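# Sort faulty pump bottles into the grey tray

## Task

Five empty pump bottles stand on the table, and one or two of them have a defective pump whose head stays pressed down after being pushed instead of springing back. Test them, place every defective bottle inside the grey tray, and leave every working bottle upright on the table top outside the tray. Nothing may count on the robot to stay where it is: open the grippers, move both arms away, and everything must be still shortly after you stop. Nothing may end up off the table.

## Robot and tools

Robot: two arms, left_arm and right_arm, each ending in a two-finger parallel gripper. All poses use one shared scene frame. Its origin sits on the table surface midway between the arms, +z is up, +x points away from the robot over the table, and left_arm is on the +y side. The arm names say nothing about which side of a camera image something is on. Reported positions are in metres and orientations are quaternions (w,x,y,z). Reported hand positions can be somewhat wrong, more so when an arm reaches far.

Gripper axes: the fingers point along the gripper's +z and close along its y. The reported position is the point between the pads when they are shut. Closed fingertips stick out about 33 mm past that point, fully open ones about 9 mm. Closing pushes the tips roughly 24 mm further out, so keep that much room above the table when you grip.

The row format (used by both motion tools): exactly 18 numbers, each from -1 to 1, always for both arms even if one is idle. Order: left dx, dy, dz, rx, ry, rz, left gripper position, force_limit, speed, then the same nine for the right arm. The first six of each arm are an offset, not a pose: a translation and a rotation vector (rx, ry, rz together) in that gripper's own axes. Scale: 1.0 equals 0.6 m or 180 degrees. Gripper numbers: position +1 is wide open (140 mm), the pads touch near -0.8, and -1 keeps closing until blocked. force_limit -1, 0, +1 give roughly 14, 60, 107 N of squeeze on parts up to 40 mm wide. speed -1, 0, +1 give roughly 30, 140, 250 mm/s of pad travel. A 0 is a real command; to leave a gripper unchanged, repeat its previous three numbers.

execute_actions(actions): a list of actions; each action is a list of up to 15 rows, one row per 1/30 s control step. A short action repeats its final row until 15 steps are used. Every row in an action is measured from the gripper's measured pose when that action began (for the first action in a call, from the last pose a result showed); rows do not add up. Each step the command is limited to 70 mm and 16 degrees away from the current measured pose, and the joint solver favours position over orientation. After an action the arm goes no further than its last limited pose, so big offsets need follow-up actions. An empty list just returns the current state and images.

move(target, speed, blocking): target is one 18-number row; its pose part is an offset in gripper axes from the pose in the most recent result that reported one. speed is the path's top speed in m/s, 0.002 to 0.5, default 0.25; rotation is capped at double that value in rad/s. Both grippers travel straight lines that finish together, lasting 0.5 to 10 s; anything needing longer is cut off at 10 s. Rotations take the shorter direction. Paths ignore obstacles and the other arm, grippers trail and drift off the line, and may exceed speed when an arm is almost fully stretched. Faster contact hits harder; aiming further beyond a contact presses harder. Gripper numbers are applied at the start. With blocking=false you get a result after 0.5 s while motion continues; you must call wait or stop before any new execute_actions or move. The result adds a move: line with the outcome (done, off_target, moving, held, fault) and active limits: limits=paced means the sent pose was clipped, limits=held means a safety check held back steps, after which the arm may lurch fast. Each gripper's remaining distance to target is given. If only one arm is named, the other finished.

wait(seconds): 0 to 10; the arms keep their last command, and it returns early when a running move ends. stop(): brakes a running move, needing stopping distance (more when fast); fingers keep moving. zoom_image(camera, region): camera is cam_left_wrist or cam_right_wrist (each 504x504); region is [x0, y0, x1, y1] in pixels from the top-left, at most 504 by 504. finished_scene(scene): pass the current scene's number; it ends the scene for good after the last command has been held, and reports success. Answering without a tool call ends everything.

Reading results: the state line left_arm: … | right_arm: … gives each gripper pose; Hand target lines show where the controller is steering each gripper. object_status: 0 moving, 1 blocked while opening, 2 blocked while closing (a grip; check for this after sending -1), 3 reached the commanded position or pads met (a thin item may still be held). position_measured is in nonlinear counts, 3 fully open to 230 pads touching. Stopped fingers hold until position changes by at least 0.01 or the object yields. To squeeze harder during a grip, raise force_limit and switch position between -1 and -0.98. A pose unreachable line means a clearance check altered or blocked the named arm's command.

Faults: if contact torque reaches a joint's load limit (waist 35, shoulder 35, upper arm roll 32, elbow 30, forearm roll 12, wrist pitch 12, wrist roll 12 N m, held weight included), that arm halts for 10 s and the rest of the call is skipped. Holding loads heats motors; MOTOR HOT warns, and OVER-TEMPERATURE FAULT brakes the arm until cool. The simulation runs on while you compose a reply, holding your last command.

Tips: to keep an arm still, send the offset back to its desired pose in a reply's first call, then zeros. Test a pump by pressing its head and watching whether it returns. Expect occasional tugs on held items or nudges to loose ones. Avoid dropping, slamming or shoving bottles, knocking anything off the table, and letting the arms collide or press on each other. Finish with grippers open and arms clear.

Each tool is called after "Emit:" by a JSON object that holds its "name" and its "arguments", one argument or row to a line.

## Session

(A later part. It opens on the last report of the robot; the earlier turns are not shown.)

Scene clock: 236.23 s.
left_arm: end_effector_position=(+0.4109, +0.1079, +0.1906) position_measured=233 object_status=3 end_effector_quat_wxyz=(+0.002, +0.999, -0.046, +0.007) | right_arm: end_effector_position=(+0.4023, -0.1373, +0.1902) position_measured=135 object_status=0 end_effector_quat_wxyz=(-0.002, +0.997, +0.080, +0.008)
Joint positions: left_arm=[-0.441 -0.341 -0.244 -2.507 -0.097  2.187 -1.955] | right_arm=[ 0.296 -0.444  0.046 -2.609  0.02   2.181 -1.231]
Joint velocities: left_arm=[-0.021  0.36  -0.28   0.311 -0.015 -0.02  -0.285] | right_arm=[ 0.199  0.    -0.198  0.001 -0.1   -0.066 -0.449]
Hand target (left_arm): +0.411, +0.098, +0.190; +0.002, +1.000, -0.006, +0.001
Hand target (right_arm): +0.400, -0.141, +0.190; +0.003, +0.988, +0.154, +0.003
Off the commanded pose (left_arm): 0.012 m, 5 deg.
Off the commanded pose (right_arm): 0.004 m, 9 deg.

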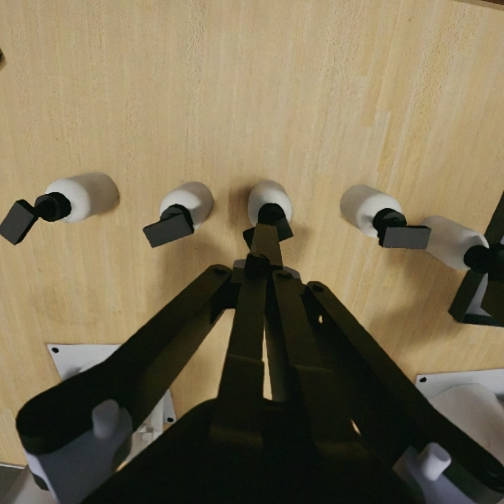

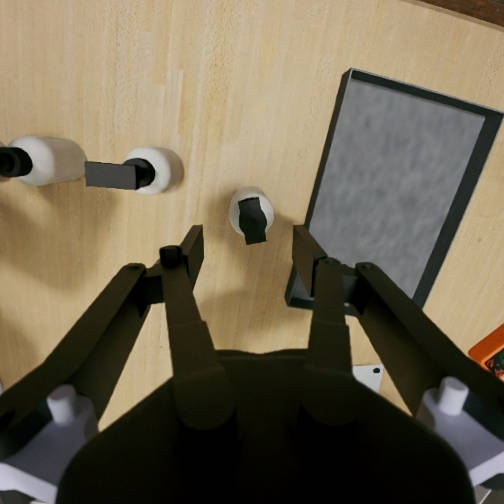

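Emit:
{"name": "execute_actions", "arguments": {
  "actions": []
}}

Emit:
{"name": "zoom_image", "arguments": {
  "camera": "cam_right_wrist",
  "region": [190, 160, 330, 280]
}}

Emit:
{"name": "zoom_image", "arguments": {
  "camera": "cam_left_wrist",
  "region": [364, 200, 504, 320]
}}

Emit:
{"name": "zoom_image", "arguments": {
  "camera": "cam_left_wrist",
  "region": [190, 160, 330, 280]
}}

Emit:
{"name": "zoom_image", "arguments": {
  "camera": "cam_left_wrist",
  "region": [0, 140, 220, 270]
}}

Scene clock: 239.03 s.
left_arm: end_effector_position=(+0.4116, +0.0989, +0.1896) position_measured=233 object_status=3 end_effector_quat_wxyz=(+0.002, +1.000, -0.010, +0.003) | right_arm: end_effector_position=(+0.3998, -0.1400, +0.1894) position_measured=117 object_status=3 end_effector_quat_wxyz=(+0.002, +0.989, +0.151, +0.004)
Joint positions: left_arm=[-0.44  -0.317 -0.261 -2.484 -0.099  2.182 -2.041] | right_arm=[ 0.311 -0.444  0.029 -2.609  0.009  2.17  -1.367]
Joint velocities: left_arm=[ 0.    -0.001  0.001 -0.001  0.    -0.001 -0.   ] | right_arm=[ 0.001 -0.001  0.001 -0.001 -0.001  0.001  0.001]
Hand target (left_arm): +0.411, +0.098, +0.190; +0.002, +1.000, -0.006, +0.001
Hand target (right_arm): +0.400, -0.141, +0.190; +0.003, +0.988, +0.154, +0.003
Off the commanded pose (left_arm): 0.003 m, 1 deg.
Off the commanded pose (right_arm): 0.001 m, 1 deg.

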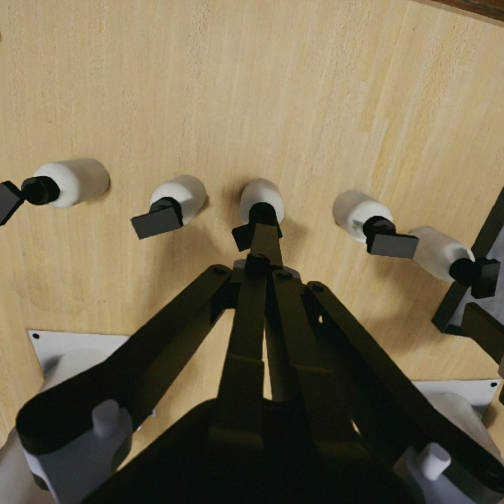

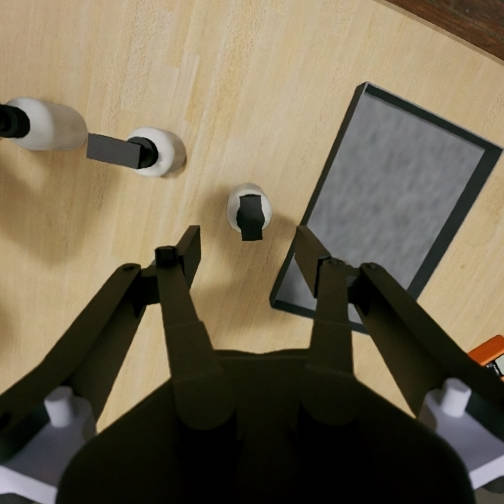

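Region (190, 160, 330, 280) of cam_right_wrist's 504x504 image, scaled by 3.600, with more detail than that image has; it fills the top 432 rows of this view, and the rest is white.

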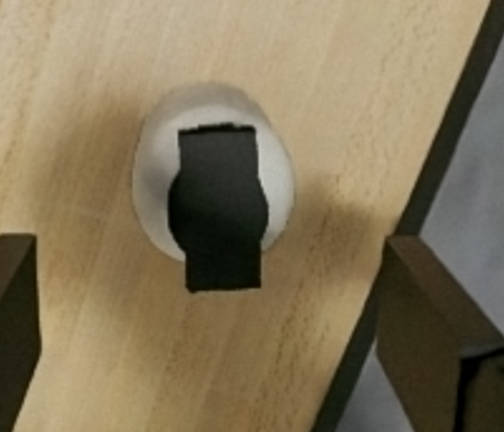

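Region (364, 200, 504, 320) of cam_left_wrist's 504x504 image, scaled by 3.600, with more detail than that image has; it fills the top 432 rows of this view, and the rest is white.

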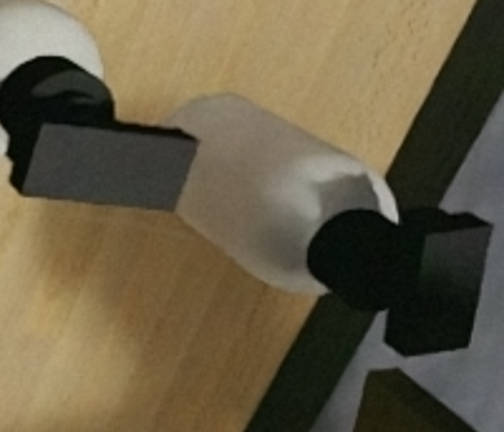

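Region (190, 160, 330, 280) of cam_left_wrist's 504x504 image, scaled by 3.600, with more detail than that image has; it fills the top 432 rows of this view, and the rest is white.

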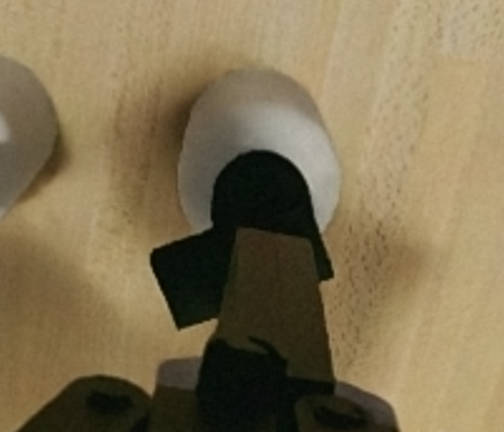

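Region (0, 140, 220, 270) of cam_left_wrist's 504x504 image, scaled by 2.291, with more detail than that image has; it fills the top 298 rows of this view, and the rest is white.

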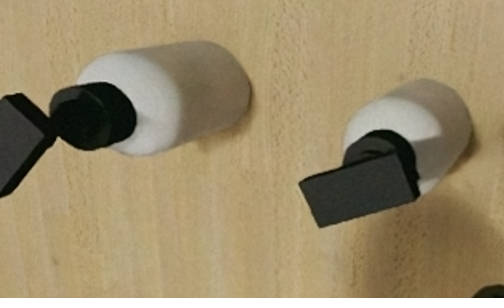

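Emit:
{"name": "zoom_image", "arguments": {
  "camera": "cam_left_wrist",
  "region": [100, 150, 240, 270]
}}

Emit:
{"name": "zoom_image", "arguments": {
  "camera": "cam_left_wrist",
  "region": [310, 160, 450, 280]
}}

Region (100, 150, 240, 270) of cam_left_wrist's 504x504 image, scaled by 3.600, with more detail than that image has; it fills the top 432 rows of this view, and the rest is white.

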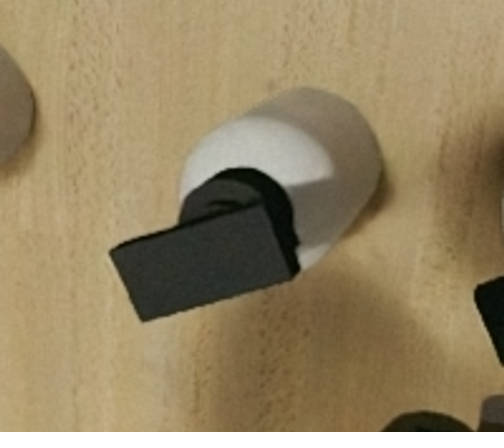

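Region (310, 160, 450, 280) of cam_left_wrist's 504x504 image, scaled by 3.600, with more detail than that image has; it fills the top 432 rows of this view, and the rest is white.

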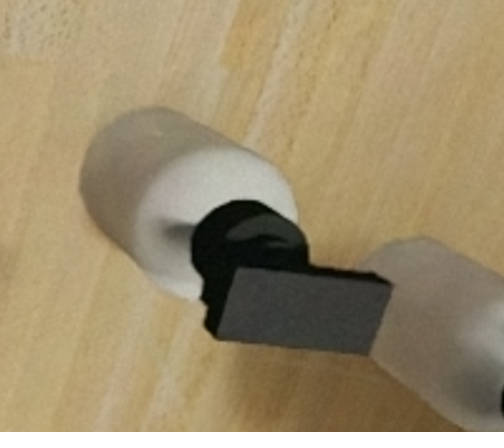

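Emit:
{"name": "execute_actions", "arguments": {
  "actions": [
    [[0.002,-0.001,0.0022,0,0,0,-1,-0.2,1,0.0005,0,0.0031,0,0,0,0.1,-0.2,0.6],[0.005,-0.002,0.0062,0,-0.001,0,-1,-0.2,1,0.001,0,0.0118,0,0,0,0.1,-0.2,0.6],[0.007,-0.003,0.0112,0,-0.001,0,-1,-0.2,1,0.002,0.0005,0.0251,0.0005,0,0,0.1,-0.2,0.6],[0.008,-0.0035,0.0168,0,-0.001,0,-1,-0.2,1,0.003,0.0005,0.0421,0.0005,0,0,0.1,-0.2,0.6],[0.008,-0.0035,0.0224,0,-0.001,0,-1,-0.2,1,0.004,0.001,0.0619,0.001,0,0,0.1,-0.2,0.6],[0.008,-0.0035,0.028,0,-0.001,0,-1,-0.2,1,0.005,0.001,0.0836,0.001,0,0,0.1,-0.2,0.6],[0.008,-0.0035,0.0336,0,-0.001,0,-1,-0.2,1,0.005,0.001,0.1062,0.0015,0,0,0.1,-0.2,0.6],[0.008,-0.0035,0.0392,0,-0.001,0,-1,-0.2,1,0.005,0.001,0.1287,0.0015,0,0,0.1,-0.2,0.6],[0.007,-0.004,0.0442,0,-0.001,0,-1,-0.2,1,0.005,0.001,0.1504,0.0015,0,0,0.1,-0.2,0.6],[0.007,-0.004,0.0487,0,-0.001,0,-1,-0.2,1,0.005,0.001,0.1702,0.0015,-0.0005,0,0.1,-0.2,0.6],[0.006,-0.0045,0.0526,0,-0.001,0,-1,-0.2,1,0.005,0.001,0.1872,0.0015,-0.001,0,0.1,-0.2,0.6],[0.005,-0.005,0.0549,0,-0.001,0,-1,-0.2,1,0.005,0.001,0.2005,0.0015,-0.0015,0,0.1,-0.2,0.6],[0.005,-0.005,0.056,0,-0.001,0,-1,-0.2,1,0.005,0.001,0.2092,0.0015,-0.002,0,0.1,-0.2,0.6],[0.005,-0.005,0.056,0,-0.001,0,-1,-0.2,1,0.005,0.001,0.2123,0.0015,-0.002,0,0.1,-0.2,0.6]]
  ]
}}

Scene clock: 264.17 s.
left_arm: end_effector_position=(+0.4110, +0.1036, +0.1575) position_measured=233 object_status=3 end_effector_quat_wxyz=(-0.001, +1.000, -0.008, -0.006) | right_arm: end_effector_position=(+0.3781, -0.1532, +0.0705) position_measured=117 object_status=3 end_effector_quat_wxyz=(+0.014, +0.988, +0.149, -0.035)
Joint positions: left_arm=[-0.435 -0.261 -0.26  -2.518 -0.092  2.251 -2.041] | right_arm=[ 0.308 -0.214  0.029 -2.735  0.008  2.445 -1.368]
Joint velocities: left_arm=[-0.001  0.033  0.    -0.036  0.011  0.107  0.   ] | right_arm=[-0.01   0.476 -0.    -0.046  0.     0.565 -0.002]
Hand target (left_arm): +0.415, +0.102, +0.156; +0.001, +1.000, -0.009, +0.001
Hand target (right_arm): +0.401, -0.142, +0.067; +0.001, +0.989, +0.150, -0.001
Off the commanded pose (left_arm): 0.004 m, 1 deg.
Off the commanded pose (right_arm): 0.030 m, 4 deg.

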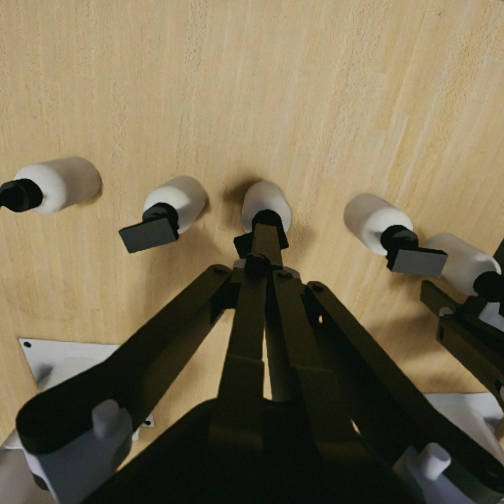

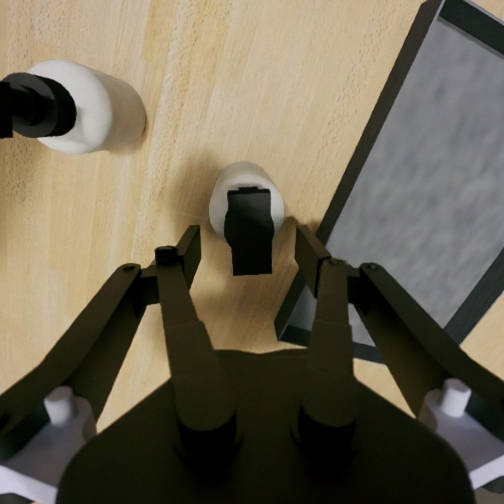

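Emit:
{"name": "execute_actions", "arguments": {
  "actions": []
}}

Scene clock: 264.77 s.
left_arm: end_effector_position=(+0.4155, +0.1015, +0.1579) position_measured=233 object_status=3 end_effector_quat_wxyz=(+0.002, +1.000, -0.008, +0.001) | right_arm: end_effector_position=(+0.3979, -0.1425, +0.0667) position_measured=117 object_status=3 end_effector_quat_wxyz=(+0.002, +0.989, +0.149, -0.005)
Joint positions: left_arm=[-0.435 -0.26  -0.26  -2.52  -0.091  2.269 -2.041] | right_arm=[ 0.308 -0.186  0.029 -2.736  0.008  2.54  -1.368]
Joint velocities: left_arm=[-0.001  0.001 -0.001  0.     0.001  0.004  0.   ] | right_arm=[ 0.001  0.     0.    -0.    -0.001  0.017  0.   ]
Hand target (left_arm): +0.415, +0.102, +0.156; +0.001, +1.000, -0.009, +0.001
Hand target (right_arm): +0.401, -0.142, +0.067; +0.001, +0.989, +0.150, -0.001
Off the commanded pose (left_arm): 0.002 m, 0 deg.
Off the commanded pose (right_arm): 0.008 m, 1 deg.

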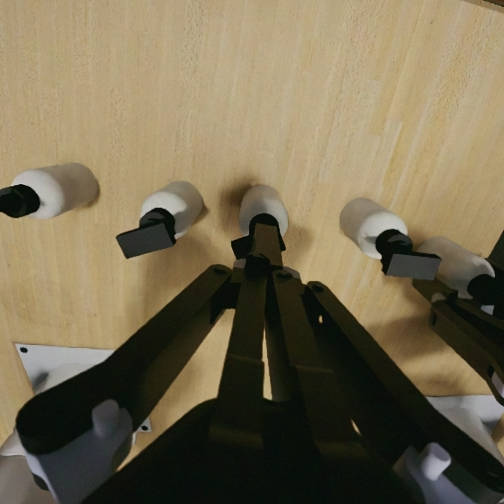

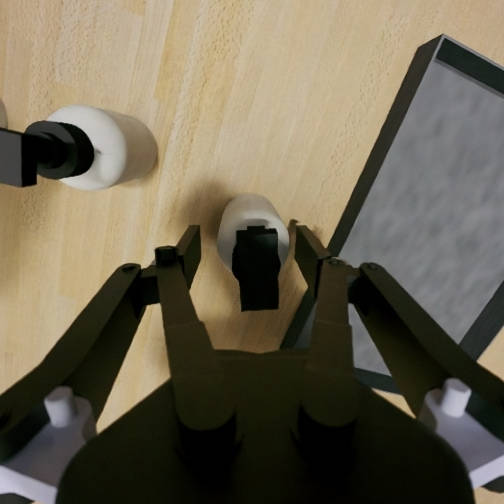

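Emit:
{"name": "execute_actions", "arguments": {
  "actions": []
}}

Emit:
{"name": "zoom_image", "arguments": {
  "camera": "cam_right_wrist",
  "region": [170, 180, 330, 330]
}}

Emit:
{"name": "zoom_image", "arguments": {
  "camera": "cam_left_wrist",
  "region": [190, 160, 330, 280]
}}

Scene clock: 267.03 s.
left_arm: end_effector_position=(+0.4156, +0.1015, +0.1579) position_measured=233 object_status=3 end_effector_quat_wxyz=(+0.002, +1.000, -0.008, +0.001) | right_arm: end_effector_position=(+0.3987, -0.1421, +0.0668) position_measured=117 object_status=3 end_effector_quat_wxyz=(+0.002, +0.989, +0.149, -0.003)
Joint positions: left_arm=[-0.435 -0.26  -0.26  -2.52  -0.091  2.27  -2.041] | right_arm=[ 0.308 -0.186  0.029 -2.736  0.008  2.543 -1.368]
Joint velocities: left_arm=[ 0.001  0.001 -0.001 -0.001  0.001 -0.    -0.001] | right_arm=[ 0.001  0.001  0.     0.001 -0.     0.    -0.001]
Hand target (left_arm): +0.415, +0.102, +0.156; +0.001, +1.000, -0.009, +0.001
Hand target (right_arm): +0.401, -0.142, +0.067; +0.001, +0.989, +0.150, -0.001
Off the commanded pose (left_arm): 0.002 m, 0 deg.
Off the commanded pose (right_arm): 0.007 m, 0 deg.

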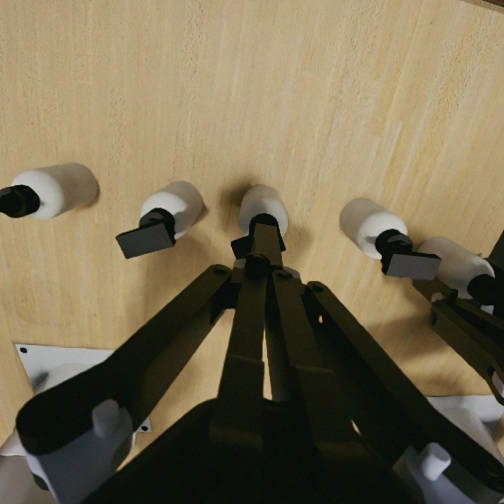

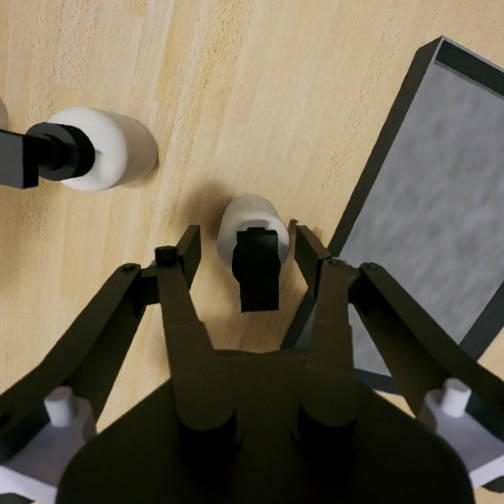

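Region (170, 180, 330, 330) of cam_right_wrist's 504x504 image, scaled by 3.150, with more detail than that image has; it fills the top 472 rows of this view, and the rest is white.

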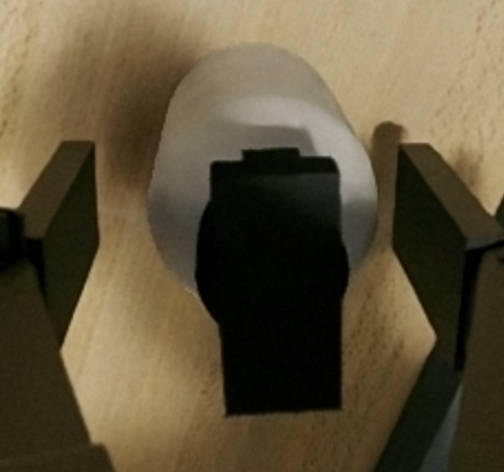

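Region (190, 160, 330, 280) of cam_left_wrist's 504x504 image, scaled by 3.600, with more detail than that image has; it fills the top 432 rows of this view, and the rest is white.

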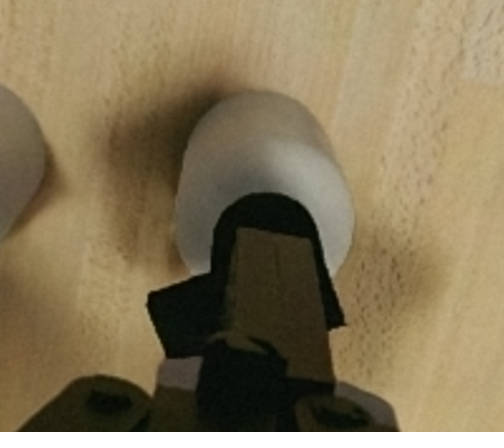

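Emit:
{"name": "execute_actions", "arguments": {
  "actions": [
    [[0,0,-0.005,0,0,0,-1,-0.2,1,0.003,0.001,0.0015,0,0.001,0,0.1,-0.2,0.6],[0,0,-0.015,0,0,0,-1,-0.2,1,0.007,0.0025,0.0035,0,0.001,0,0.1,-0.2,0.6],[-0.001,-0.001,-0.027,0,0,0.011,-1,-0.2,1,0.011,0.004,0.0055,0,0.002,0,0.1,-0.2,0.6],[-0.002,-0.002,-0.039,0,0,0.028,-1,-0.2,1,0.013,0.005,0.007,0,0.002,0,0.1,-0.2,0.6],[-0.003,-0.003,-0.048,0,0,0.05,-1,-0.2,1,0.0135,0.0055,0.0075,0,0.002,0,0.1,-0.2,0.6],[-0.0033,-0.0033,-0.052,0,0,0.072,0.1,-0.2,0.6,0.0135,0.0055,0.0075,0,0.002,0,0.1,-0.2,0.6],[-0.0033,-0.0033,-0.0535,0,0,0.097,0.1,-0.2,0.6,0.0135,0.0055,0.0075,0,0.002,0,-1,-0.2,0.2],[-0.0033,-0.0033,-0.0535,0,0,0.122,0.1,-0.2,0.6,0.0135,0.0055,0.0075,0,0.002,0,-1,-0.2,0.2],[-0.0033,-0.0033,-0.0535,0,0,0.147,0.1,-0.2,0.6,0.0135,0.0055,0.0075,0,0.002,0,-1,-0.2,0.2],[-0.0033,-0.0033,-0.0535,0,0,0.172,0.1,-0.2,0.6,0.0135,0.0055,0.0075,0,0.002,0,-1,-0.2,0.2],[-0.0033,-0.0033,-0.0535,0,0,0.197,0.1,-0.2,0.6,0.0135,0.0055,0.0075,0,0.002,0,-1,-0.2,0.2],[-0.0033,-0.0033,-0.0535,0,0,0.222,0.1,-0.2,0.6,0.0135,0.0055,0.0075,0,0.002,0,-1,-0.2,0.2],[-0.0033,-0.0033,-0.0535,0,0,0.247,0.1,-0.2,0.6,0.0135,0.0055,0.0075,0,0.002,0,-1,-0.2,0.2],[-0.0033,-0.0033,-0.0535,0,0,0.272,0.1,-0.2,0.6,0.0135,0.0055,0.0075,0,0.002,0,-1,-0.2,0.2],[-0.0033,-0.0033,-0.0535,0,0,0.294,0.1,-0.2,0.6,0.0135,0.0055,0.0075,0,0.002,0,-1,-0.2,0.2]]
  ]
}}

Scene clock: 313.20 s.
left_arm: end_effector_position=(+0.4153, +0.0999, +0.1910) position_measured=135 object_status=0 end_effector_quat_wxyz=(-0.006, +0.987, -0.157, +0.017) | right_arm: end_effector_position=(+0.4044, -0.1427, +0.0617) position_measured=159 object_status=0 end_effector_quat_wxyz=(+0.001, +0.989, +0.147, -0.003)
Joint positions: left_arm=[-0.53  -0.322 -0.181 -2.496 -0.04   2.205 -1.793] | right_arm=[ 0.302 -0.159  0.026 -2.725  0.007  2.559 -1.37 ]
Joint velocities: left_arm=[-0.252 -0.004  0.213 -0.026  0.152 -0.016  0.679] | right_arm=[-0.001  0.005 -0.     0.001 -0.     0.007 -0.002]
Hand target (left_arm): +0.413, +0.104, +0.189; -0.015, +0.963, -0.268, +0.013
Hand target (right_arm): +0.407, -0.143, +0.062; +0.001, +0.989, +0.149, -0.000
Off the commanded pose (left_arm): 0.004 m, 36 deg; orientation clipped at the last step of the last action.
Off the commanded pose (right_arm): 0.003 m, 0 deg.

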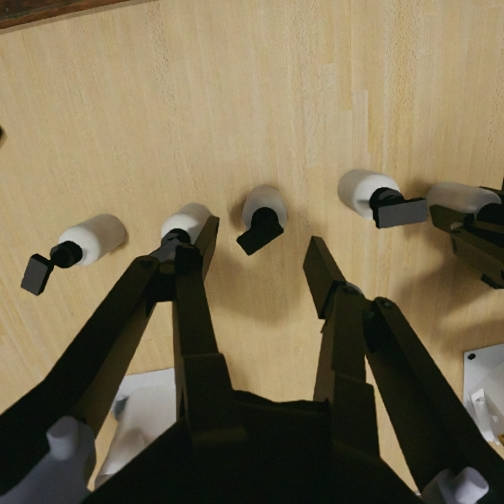

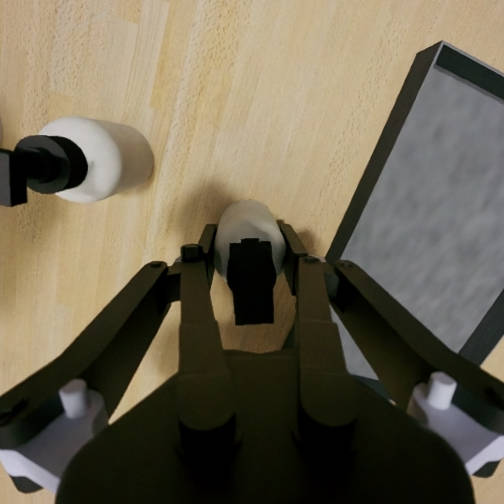

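Emit:
{"name": "execute_actions", "arguments": {
  "actions": []
}}

Emit:
{"name": "zoom_image", "arguments": {
  "camera": "cam_left_wrist",
  "region": [190, 160, 330, 280]
}}

Scene clock: 314.13 s.
left_arm: end_effector_position=(+0.4145, +0.1019, +0.1903) position_measured=117 object_status=3 end_effector_quat_wxyz=(-0.013, +0.966, -0.259, +0.016) | right_arm: end_effector_position=(+0.4047, -0.1426, +0.0617) position_measured=159 object_status=2 end_effector_quat_wxyz=(+0.001, +0.989, +0.147, -0.003)
Joint positions: left_arm=[-0.55  -0.322 -0.164 -2.498 -0.023  2.202 -1.598] | right_arm=[ 0.301 -0.158  0.026 -2.725  0.007  2.56  -1.371]
Joint velocities: left_arm=[-0.001  0.     0.002 -0.     0.002 -0.     0.033] | right_arm=[ 0.    -0.    -0.    -0.    -0.001 -0.    -0.001]
Hand target (left_arm): +0.413, +0.104, +0.189; -0.015, +0.963, -0.268, +0.013
Hand target (right_arm): +0.407, -0.143, +0.062; +0.001, +0.989, +0.149, -0.000
Off the commanded pose (left_arm): 0.002 m, 24 deg; orientation clipped at the last step of the last action.
Off the commanded pose (right_arm): 0.003 m, 0 deg.

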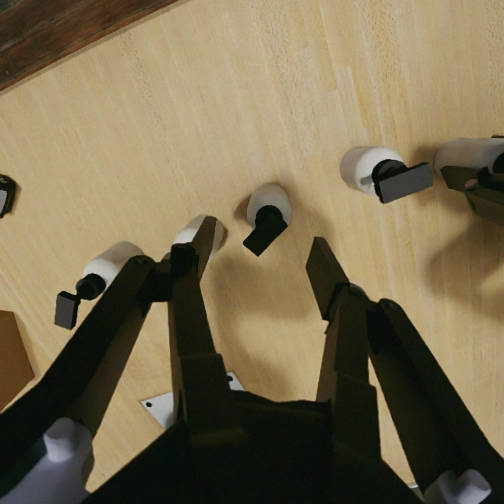

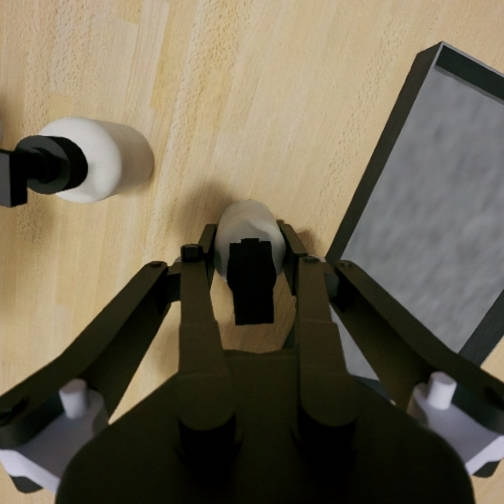

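Region (190, 160, 330, 280) of cam_left_wrist's 504x504 image, scaled by 3.600, with more detail than that image has; it fills the top 432 rows of this view, and the rest is white.

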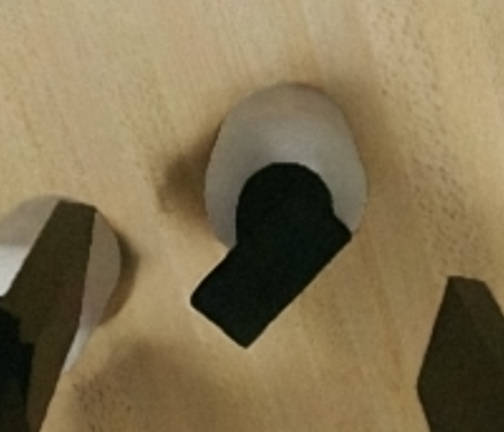

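Emit:
{"name": "execute_actions", "arguments": {
  "actions": [
    [[0.001,0.0005,0.0032,-0.001,0,0.012,0.22,-0.2,0.6,0,0,-0.0056,0,0,0,-1,-0.2,0.2],[0.003,0.0015,0.012,-0.003,0,0.026,0.22,-0.2,0.6,0,0,-0.0187,0,0,0,-1,-0.2,0.2],[0.006,0.0028,0.0256,-0.005,0,0.042,0.22,-0.2,0.6,0,0,-0.0364,0,0,0,-1,-0.2,0.2],[0.008,0.0034,0.043,-0.008,0,0.058,0.22,-0.2,0.6,0.0009,0.0048,-0.0569,0,0,0.0023,-1,-0.2,0.2],[0.01,0.004,0.0632,-0.01,0,0.071,0.22,-0.2,0.6,0.0034,0.0178,-0.0746,0,0,0.0085,-1,-0.2,0.2],[0.01,0.0048,0.0853,-0.0116,0,0.08,0.22,-0.2,0.6,0.007,0.0374,-0.0877,0,0,0.0179,-1,-0.2,0.2],[0.01,0.0055,0.1084,-0.0116,0,0.0833,0.22,-0.2,0.6,0.0116,0.0615,-0.0933,0,0,0.0294,-1,-0.2,0.2],[0.01,0.0062,0.1314,-0.0116,0,0.0833,0.22,-0.2,0.6,0.0166,0.0884,-0.0933,0,0,0.0423,-1,-0.2,0.2],[0.01,0.007,0.1535,-0.0116,0,0.0833,0.22,-0.2,0.6,0.0219,0.1163,-0.0933,0,0,0.0557,-1,-0.2,0.2],[0.01,0.0076,0.1737,-0.0116,0,0.0833,0.22,-0.2,0.6,0.0269,0.1432,-0.0933,0,0.0005,0.0686,-1,-0.2,0.2],[0.01,0.0082,0.1911,-0.0116,-0.001,0.0833,0.22,-0.2,0.6,0.0315,0.1673,-0.0933,0,0.001,0.0801,-1,-0.2,0.2],[0.01,0.0086,0.2047,-0.0116,-0.0025,0.0833,0.22,-0.2,0.6,0.0351,0.1869,-0.0933,0,0.0015,0.0895,-1,-0.2,0.2],[0.01,0.0088,0.2135,-0.0116,-0.004,0.0833,0.22,-0.2,0.6,0.0376,0.1999,-0.0933,0,0.0015,0.0957,-1,-0.2,0.2],[0.01,0.0088,0.2167,-0.0116,-0.005,0.0833,0.22,-0.2,0.6,0.0385,0.2047,-0.0933,0,0.0015,0.098,-1,-0.2,0.2],[0.01,0.0088,0.2167,-0.0116,-0.006,0.0833,0.22,-0.2,0.6,0.0385,0.2047,-0.0933,0,0.0015,0.098,-1,-0.2,0.2]]
  ]
}}

Scene clock: 356.87 s.
left_arm: end_effector_position=(+0.4021, +0.1100, +0.0680) position_measured=101 object_status=3 end_effector_quat_wxyz=(-0.010, +0.937, -0.348, -0.033) | right_arm: end_effector_position=(+0.4632, -0.2399, +0.1196) position_measured=159 object_status=2 end_effector_quat_wxyz=(-0.006, +1.000, +0.011, +0.011)
Joint positions: left_arm=[-0.575 -0.062 -0.129 -2.573 -0.002  2.444 -1.42 ] | right_arm=[ 0.135 -0.263 -0.092 -2.65  -0.025  2.412 -1.355]
Joint velocities: left_arm=[ 0.     0.477  0.018 -0.001  0.07   0.456  0.193] | right_arm=[-0.322  0.112 -0.213  0.133 -0.069 -0.123  0.053]
Hand target (left_arm): +0.423, +0.099, +0.065; -0.005, +0.925, -0.381, -0.002
Hand target (right_arm): +0.462, -0.253, +0.118; +0.001, +1.000, -0.006, +0.000
Off the commanded pose (left_arm): 0.025 m, 6 deg.
Off the commanded pose (right_arm): 0.013 m, 3 deg.

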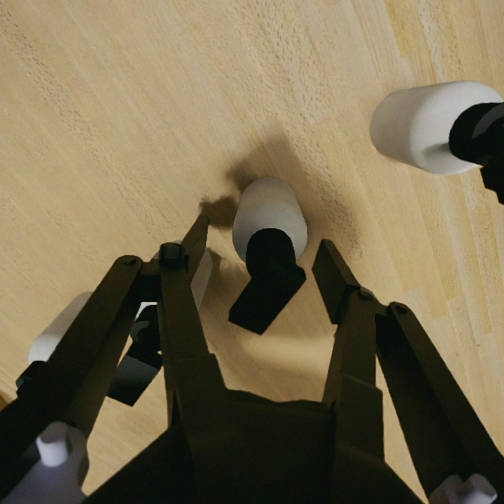

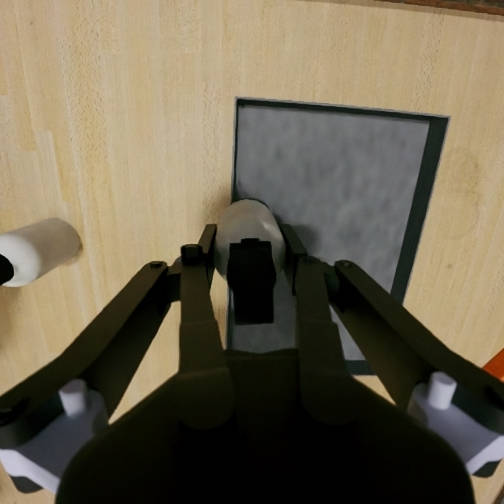

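Emit:
{"name": "zoom_image", "arguments": {
  "camera": "cam_left_wrist",
  "region": [180, 170, 360, 340]
}}

Region (180, 170, 360, 340) of cam_left_wrist's 504x504 image, scaled by 2.800, with more detail than that image has.

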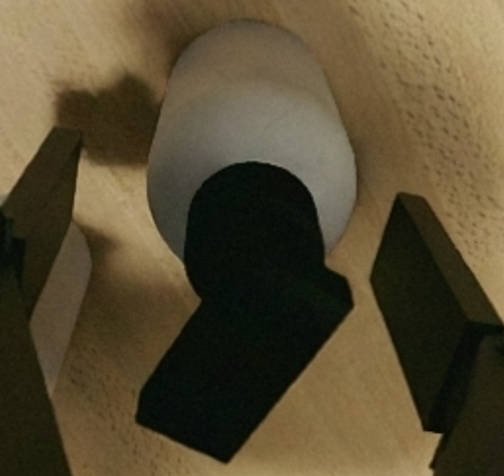

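Emit:
{"name": "execute_actions", "arguments": {
  "actions": []
}}

Emit:
{"name": "zoom_image", "arguments": {
  "camera": "cam_left_wrist",
  "region": [180, 190, 360, 360]
}}

Scene clock: 358.73 s.
left_arm: end_effector_position=(+0.4197, +0.0995, +0.0640) position_measured=101 object_status=3 end_effector_quat_wxyz=(-0.005, +0.926, -0.378, -0.005) | right_arm: end_effector_position=(+0.4617, -0.2519, +0.1177) position_measured=159 object_status=2 end_effector_quat_wxyz=(-0.001, +1.000, -0.005, +0.001)
Joint positions: left_arm=[-0.575 -0.036 -0.127 -2.57   0.007  2.523 -1.361] | right_arm=[ 0.119 -0.255 -0.101 -2.641 -0.035  2.39  -1.339]
Joint velocities: left_arm=[-0.     0.001 -0.     0.    -0.001 -0.001 -0.   ] | right_arm=[ 0.     0.     0.002  0.    -0.001 -0.    -0.001]
Hand target (left_arm): +0.423, +0.099, +0.065; -0.005, +0.925, -0.381, -0.002
Hand target (right_arm): +0.462, -0.253, +0.118; +0.001, +1.000, -0.006, +0.000
Off the commanded pose (left_arm): 0.005 m, 1 deg.
Off the commanded pose (right_arm): 0.002 m, 0 deg.

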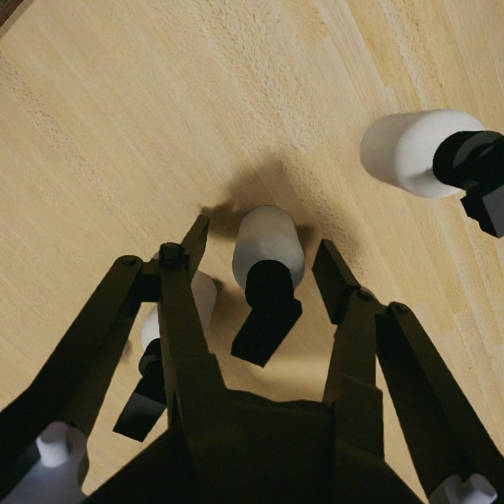

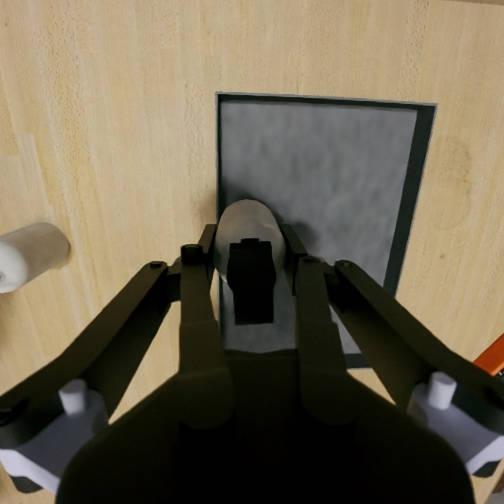

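Region (180, 190, 360, 360) of cam_left_wrist's 504x504 image, scaled by 2.800, with more detail than that image has.

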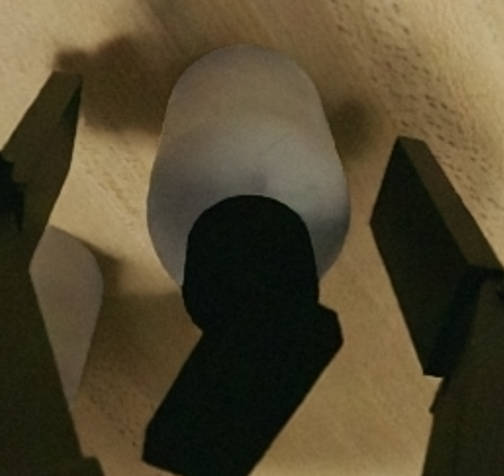

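Emit:
{"name": "execute_actions", "arguments": {
  "actions": [
    [[0,0.002,0.001,0,0.001,0,0.22,-0.2,0.6,0.0017,0.0035,0,0,0,0.0016,-1,-0.2,0.2],[-0.001,0.005,0.002,-0.001,0.002,0,0.22,-0.2,0.6,0.0064,0.013,0,0,0,0.006,-1,-0.2,0.2],[-0.0015,0.008,0.003,-0.0015,0.003,0,0.22,-0.2,0.6,0.0134,0.0273,0,0,0,0.0126,-1,-0.2,0.2],[-0.0015,0.0095,0.0035,-0.0015,0.004,0,0.22,-0.2,0.6,0.0221,0.0449,0.0021,0,0,0.0207,-1,-0.2,0.2],[-0.0015,0.01,0.004,-0.0015,0.004,0,-1,-0.2,0.2,0.0318,0.0646,0.008,0,0,0.0298,-1,-0.2,0.2],[-0.0015,0.01,0.004,-0.0015,0.004,0,-1,-0.2,0.2,0.0417,0.0849,0.0168,0,0,0.0392,-1,-0.2,0.2],[-0.0015,0.01,0.004,-0.0015,0.004,0,-1,-0.2,0.2,0.0514,0.1046,0.0276,0,0,0.0483,-1,-0.2,0.2],[-0.0015,0.01,0.004,-0.0015,0.004,0,-1,-0.2,0.2,0.0601,0.1222,0.0397,0,0,0.0564,-1,-0.2,0.2],[-0.0015,0.01,0.004,-0.0015,0.004,0,-1,-0.2,0.2,0.0671,0.1365,0.0523,0,0,0.063,-1,-0.2,0.2],[-0.0015,0.01,0.004,-0.0015,0.004,0,-1,-0.2,0.2,0.0718,0.146,0.0644,0,0,0.0674,-1,-0.2,0.2],[-0.0015,0.01,0.004,-0.0015,0.004,0,-1,-0.2,0.2,0.0735,0.1495,0.0752,0,0,0.069,-1,-0.2,0.2],[-0.0015,0.01,0.004,-0.0015,0.004,0,-1,-0.2,0.2,0.0735,0.1495,0.084,0,0,0.069,-1,-0.2,0.2],[-0.0015,0.01,0.004,-0.0015,0.004,0,-1,-0.2,0.2,0.0735,0.1495,0.0899,0,0,0.069,-1,-0.2,0.2],[-0.0015,0.01,0.004,-0.0015,0.004,0,-1,-0.2,0.2,0.0735,0.1495,0.092,0,0,0.069,-1,-0.2,0.2]]
  ]
}}

Scene clock: 377.70 s.
left_arm: end_effector_position=(+0.4157, +0.0976, +0.0617) position_measured=159 object_status=0 end_effector_quat_wxyz=(-0.002, +0.926, -0.377, -0.001) | right_arm: end_effector_position=(+0.4880, -0.3436, +0.0652) position_measured=159 object_status=2 end_effector_quat_wxyz=(+0.004, +0.993, -0.115, -0.018)
Joint positions: left_arm=[-0.579 -0.041 -0.13  -2.587 -0.004  2.543 -1.361] | right_arm=[ 0.008 -0.054 -0.208 -2.58  -0.026  2.49  -1.343]
Joint velocities: left_arm=[ 0.    -0.001 -0.001 -0.002 -0.004  0.008 -0.   ] | right_arm=[-0.     0.334 -0.009  0.021  0.079  0.26  -0.032]
Hand target (left_arm): +0.415, +0.096, +0.061; -0.001, +0.926, -0.378, +0.000
Hand target (right_arm): +0.504, -0.343, +0.064; +0.000, +0.994, -0.114, +0.001
Off the commanded pose (left_arm): 0.002 m, 0 deg.
Off the commanded pose (right_arm): 0.017 m, 2 deg.

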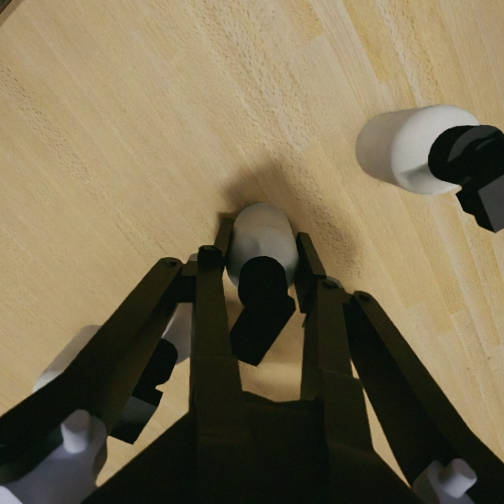

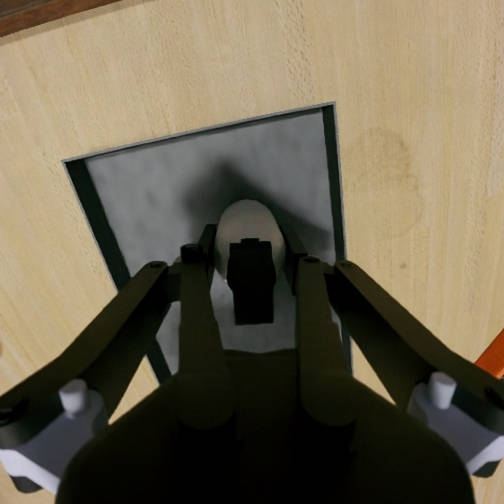

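Emit:
{"name": "zoom_image", "arguments": {
  "camera": "cam_left_wrist",
  "region": [180, 190, 360, 380]
}}

Region (180, 190, 360, 380) of cam_left_wrist's 504x504 image, scaled by 2.653, with more detail than that image has; it fills the left 477 columns of this view, and the rest is white.

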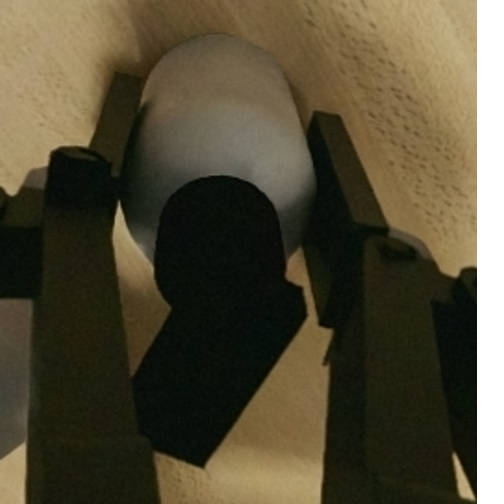

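Emit:
{"name": "execute_actions", "arguments": {
  "actions": []
}}

Scene clock: 379.43 s.
left_arm: end_effector_position=(+0.4159, +0.0973, +0.0617) position_measured=159 object_status=2 end_effector_quat_wxyz=(-0.002, +0.926, -0.377, -0.001) | right_arm: end_effector_position=(+0.5018, -0.3436, +0.0638) position_measured=159 object_status=2 end_effector_quat_wxyz=(+0.001, +0.993, -0.114, -0.001)
Joint positions: left_arm=[-0.579 -0.041 -0.13  -2.588 -0.005  2.544 -1.361] | right_arm=[ 0.008 -0.036 -0.208 -2.573 -0.017  2.536 -1.353]
Joint velocities: left_arm=[ 0.    -0.001 -0.001 -0.001  0.001 -0.    -0.001] | right_arm=[ 0.     0.002  0.    -0.001  0.     0.     0.001]
Hand target (left_arm): +0.415, +0.096, +0.061; -0.001, +0.926, -0.378, +0.000
Hand target (right_arm): +0.504, -0.343, +0.064; +0.000, +0.994, -0.114, +0.001
Off the commanded pose (left_arm): 0.002 m, 0 deg.
Off the commanded pose (right_arm): 0.004 m, 0 deg.

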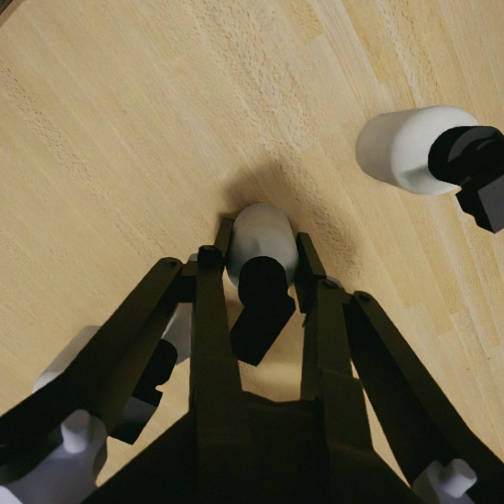

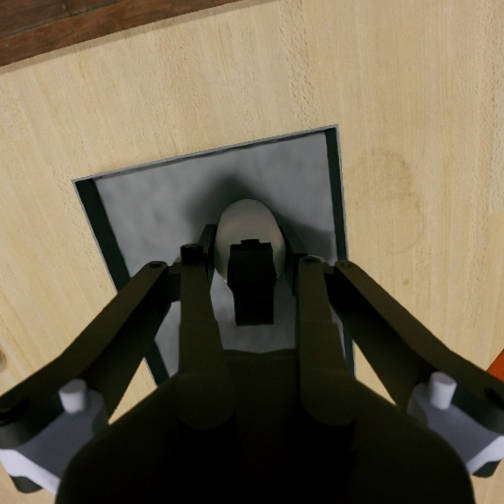

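Emit:
{"name": "execute_actions", "arguments": {
  "actions": [
    [[0,0,-0.0033,0,0,0,-1,-0.2,0.2,0,0,0.0015,0,0,0,-1,-0.2,0.2],[0,0,-0.012,0,0,0,-1,-0.2,0.2,0,0,0.0025,0,0,0,0.15,-0.2,0.6],[0.0006,0.0039,-0.0246,0,0,0.0018,-1,-0.2,0.2,0,0,0.0025,0,0,0,0.15,-0.2,0.6],[0.0021,0.0147,-0.0396,0,0,0.0068,-1,-0.2,0.2,0,0,0.0025,0,0,0,0.15,-0.2,0.6],[0.0044,0.0309,-0.0554,0,0,0.0143,-1,-0.2,0.2,0,0,0.0025,0,0,0,0.15,-0.2,0.6],[0.0073,0.0514,-0.0704,0,0,0.0238,-1,-0.2,0.2,0,0,0.001,0,0,0,0.15,-0.2,0.6],[0.0106,0.0746,-0.083,0,0,0.0345,-1,-0.2,0.2,0,0,-0.0045,0,0,0,0.15,-0.2,0.6],[0.0141,0.0992,-0.0917,0,0,0.0459,-1,-0.2,0.2,0,0,-0.0184,0,0,0,0.15,-0.2,0.6],[0.0176,0.1237,-0.095,0,0,0.0572,-1,-0.2,0.2,0,0,-0.0404,0,0,0,0.15,-0.2,0.6],[0.0209,0.1469,-0.095,0,0,0.068,-1,-0.2,0.2,0,0,-0.0665,0,0,0,0.15,-0.2,0.6],[0.0238,0.1674,-0.095,0,0,0.0774,-1,-0.2,0.2,0,0,-0.094,0,0,0,0.15,-0.2,0.6],[0.0261,0.1836,-0.095,0,0,0.0849,-1,-0.2,0.2,0,0,-0.1201,0,0,0,0.15,-0.2,0.6],[0.0276,0.1943,-0.095,0,0,0.0899,-1,-0.2,0.2,0,0,-0.1421,0,0,0,0.15,-0.2,0.6],[0.0282,0.1983,-0.095,0,0,0.0917,-1,-0.2,0.2,0,0,-0.1573,0,0,0,0.15,-0.2,0.6],[0.0282,0.1983,-0.095,0,0,0.0917,-1,-0.2,0.2,0,0,-0.163,0,0,0,0.15,-0.2,0.6]]
  ]
}}

Scene clock: 410.13 s.
left_arm: end_effector_position=(+0.3565, +0.0036, +0.1191) position_measured=159 object_status=2 end_effector_quat_wxyz=(-0.002, +0.871, -0.491, +0.014) | right_arm: end_effector_position=(+0.5222, -0.3421, +0.1419) position_measured=110 object_status=3 end_effector_quat_wxyz=(-0.006, +0.994, -0.109, +0.030)
Joint positions: left_arm=[-0.716 -0.154 -0.246 -2.534 -0.038  2.409 -1.334] | right_arm=[ 0.006 -0.19  -0.205 -2.515 -0.046  2.389 -1.341]
Joint velocities: left_arm=[-0.237  0.034 -0.176  0.085 -0.027 -0.159  0.062] | right_arm=[-0.018 -0.635  0.033  0.361 -0.092 -0.639  0.058]
Hand target (left_arm): +0.345, +0.003, +0.117; -0.003, +0.862, -0.507, -0.001
Hand target (right_arm): +0.504, -0.344, +0.158; +0.001, +0.993, -0.114, +0.003
Off the commanded pose (left_arm): 0.012 m, 3 deg.
Off the commanded pose (right_arm): 0.028 m, 4 deg.

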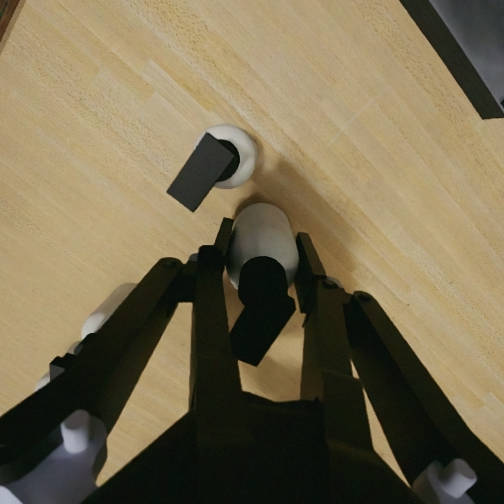

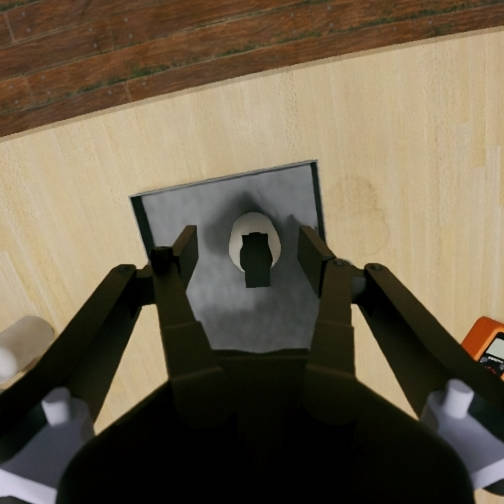

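Emit:
{"name": "zoom_image", "arguments": {
  "camera": "cam_right_wrist",
  "region": [120, 150, 340, 350]
}}

Region (120, 150, 340, 350) of cam_right_wrist's 504x504 image, scaled by 2.291, with more detail than that image has; it fills the top 458 rows of this view, and the rest is white.

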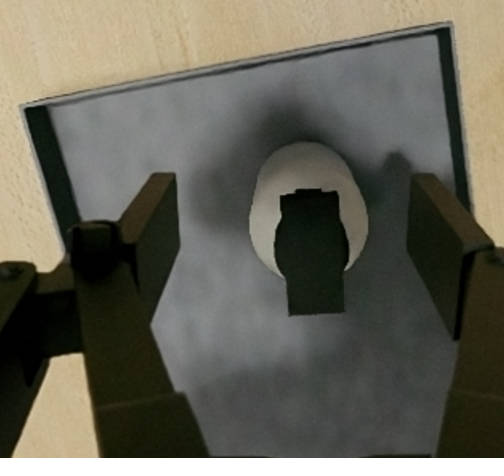

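Emit:
{"name": "execute_actions", "arguments": {
  "actions": []
}}

Scene clock: 411.87 s.
left_arm: end_effector_position=(+0.3450, +0.0028, +0.1165) position_measured=159 object_status=2 end_effector_quat_wxyz=(-0.004, +0.863, -0.506, +0.000) | right_arm: end_effector_position=(+0.5059, -0.3432, +0.1591) position_measured=110 object_status=3 end_effector_quat_wxyz=(-0.002, +0.993, -0.114, +0.006)
Joint positions: left_arm=[-0.727 -0.15  -0.253 -2.529 -0.042  2.381 -1.316] | right_arm=[ 0.005 -0.231 -0.203 -2.493 -0.058  2.277 -1.324]
Joint velocities: left_arm=[-0.     0.001  0.002  0.     0.001 -0.     0.   ] | right_arm=[ 0.002  0.     0.002  0.002 -0.     0.    -0.   ]
Hand target (left_arm): +0.345, +0.003, +0.117; -0.003, +0.862, -0.507, -0.001
Hand target (right_arm): +0.504, -0.344, +0.158; +0.001, +0.993, -0.114, +0.003
Off the commanded pose (left_arm): 0.003 m, 0 deg.
Off the commanded pose (right_arm): 0.005 m, 1 deg.

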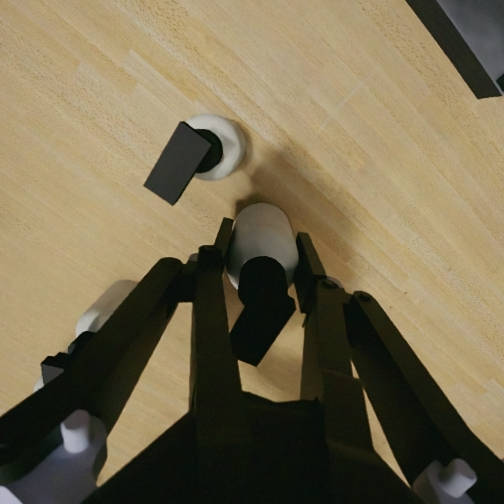

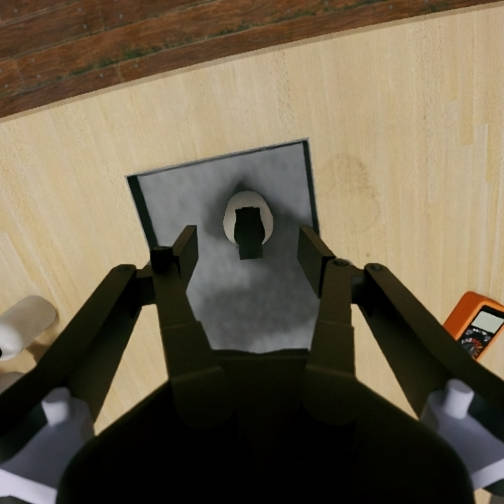

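Emit:
{"name": "execute_actions", "arguments": {
  "actions": [
    [[0.0038,0.0022,-0.002,0,0,0.001,-1,-0.2,0.2,0,0.0045,-0.004,0,0,0.002,0.15,-0.2,0.6],[0.0133,0.0093,-0.005,-0.001,0,0.0034,-1,-0.2,0.2,0,0.0172,-0.012,0,-0.001,0.0075,0.15,-0.2,0.6],[0.0285,0.0197,-0.008,-0.001,0.001,0.0073,-1,-0.2,0.2,0,0.0365,-0.022,0,-0.002,0.0158,0.15,-0.2,0.6],[0.0478,0.0325,-0.011,-0.002,0.001,0.0122,-1,-0.2,0.2,0.001,0.061,-0.032,0,-0.003,0.0264,0.15,-0.2,0.6],[0.0708,0.0453,-0.012,-0.002,0.001,0.0178,-1,-0.2,0.2,0.002,0.0891,-0.041,0,-0.004,0.0386,0.15,-0.2,0.6],[0.0967,0.0578,-0.012,-0.002,0.001,0.0239,-1,-0.2,0.2,0.002,0.1194,-0.048,0,-0.004,0.0518,0.15,-0.2,0.6],[0.124,0.0693,-0.012,-0.002,0.001,0.0301,-1,-0.2,0.2,0.001,0.1506,-0.051,0,-0.004,0.0652,0.15,-0.2,0.6],[0.1515,0.079,-0.012,-0.002,0.001,0.0362,-1,-0.2,0.2,0,0.1809,-0.052,0,-0.004,0.0784,0.15,-0.2,0.6],[0.1778,0.086,-0.012,-0.002,0.001,0.0418,-1,-0.2,0.2,-0.002,0.209,-0.052,0,-0.004,0.0906,0.15,-0.2,0.6],[0.2007,0.0922,-0.012,-0.002,0.001,0.0467,-1,-0.2,0.2,-0.004,0.2335,-0.052,0,-0.004,0.1012,0.15,-0.2,0.6],[0.2188,0.0975,-0.012,-0.002,0.001,0.0506,-1,-0.2,0.2,-0.006,0.2528,-0.052,0,-0.004,0.1095,0.15,-0.2,0.6],[0.2303,0.101,-0.012,-0.002,0.001,0.0531,-1,-0.2,0.2,-0.007,0.2655,-0.052,0,-0.004,0.115,0.15,-0.2,0.6],[0.2345,0.1025,-0.012,-0.002,0.001,0.054,-1,-0.2,0.2,-0.007,0.27,-0.052,0,-0.004,0.117,0.15,-0.2,0.6]]
  ]
}}

Scene clock: 442.60 s.
left_arm: end_effector_position=(+0.3582, -0.1480, +0.1262) position_measured=159 object_status=2 end_effector_quat_wxyz=(+0.009, +0.811, -0.585, +0.012) | right_arm: end_effector_position=(+0.4701, -0.4953, +0.1904) position_measured=110 object_status=3 end_effector_quat_wxyz=(-0.008, +0.959, -0.284, +0.008)
Joint positions: left_arm=[-0.809  0.175 -0.329 -2.118  0.066  2.31  -1.356] | right_arm=[-0.201 -0.307 -0.348 -2.466 -0.105  2.188 -1.295]
Joint velocities: left_arm=[-0.124  0.428  0.002  0.504  0.222 -0.215 -0.109] | right_arm=[-0.191  0.001 -0.104  0.042 -0.052 -0.086  0.049]
Hand target (left_arm): +0.361, -0.148, +0.124; -0.004, +0.816, -0.578, +0.001
Hand target (right_arm): +0.464, -0.500, +0.190; -0.004, +0.956, -0.293, -0.000
Off the commanded pose (left_arm): 0.005 m, 2 deg.
Off the commanded pose (right_arm): 0.007 m, 2 deg.

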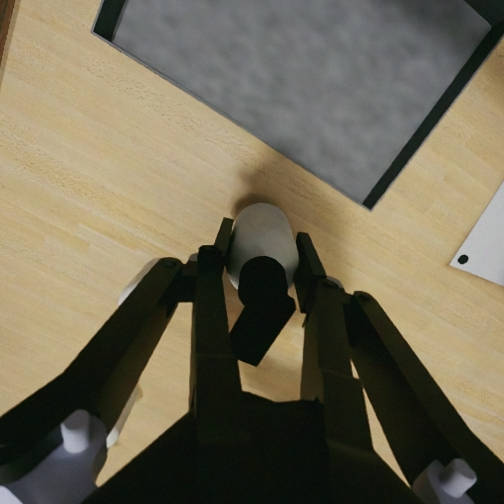

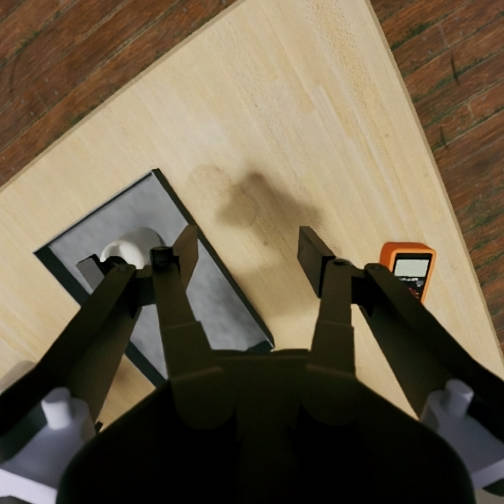

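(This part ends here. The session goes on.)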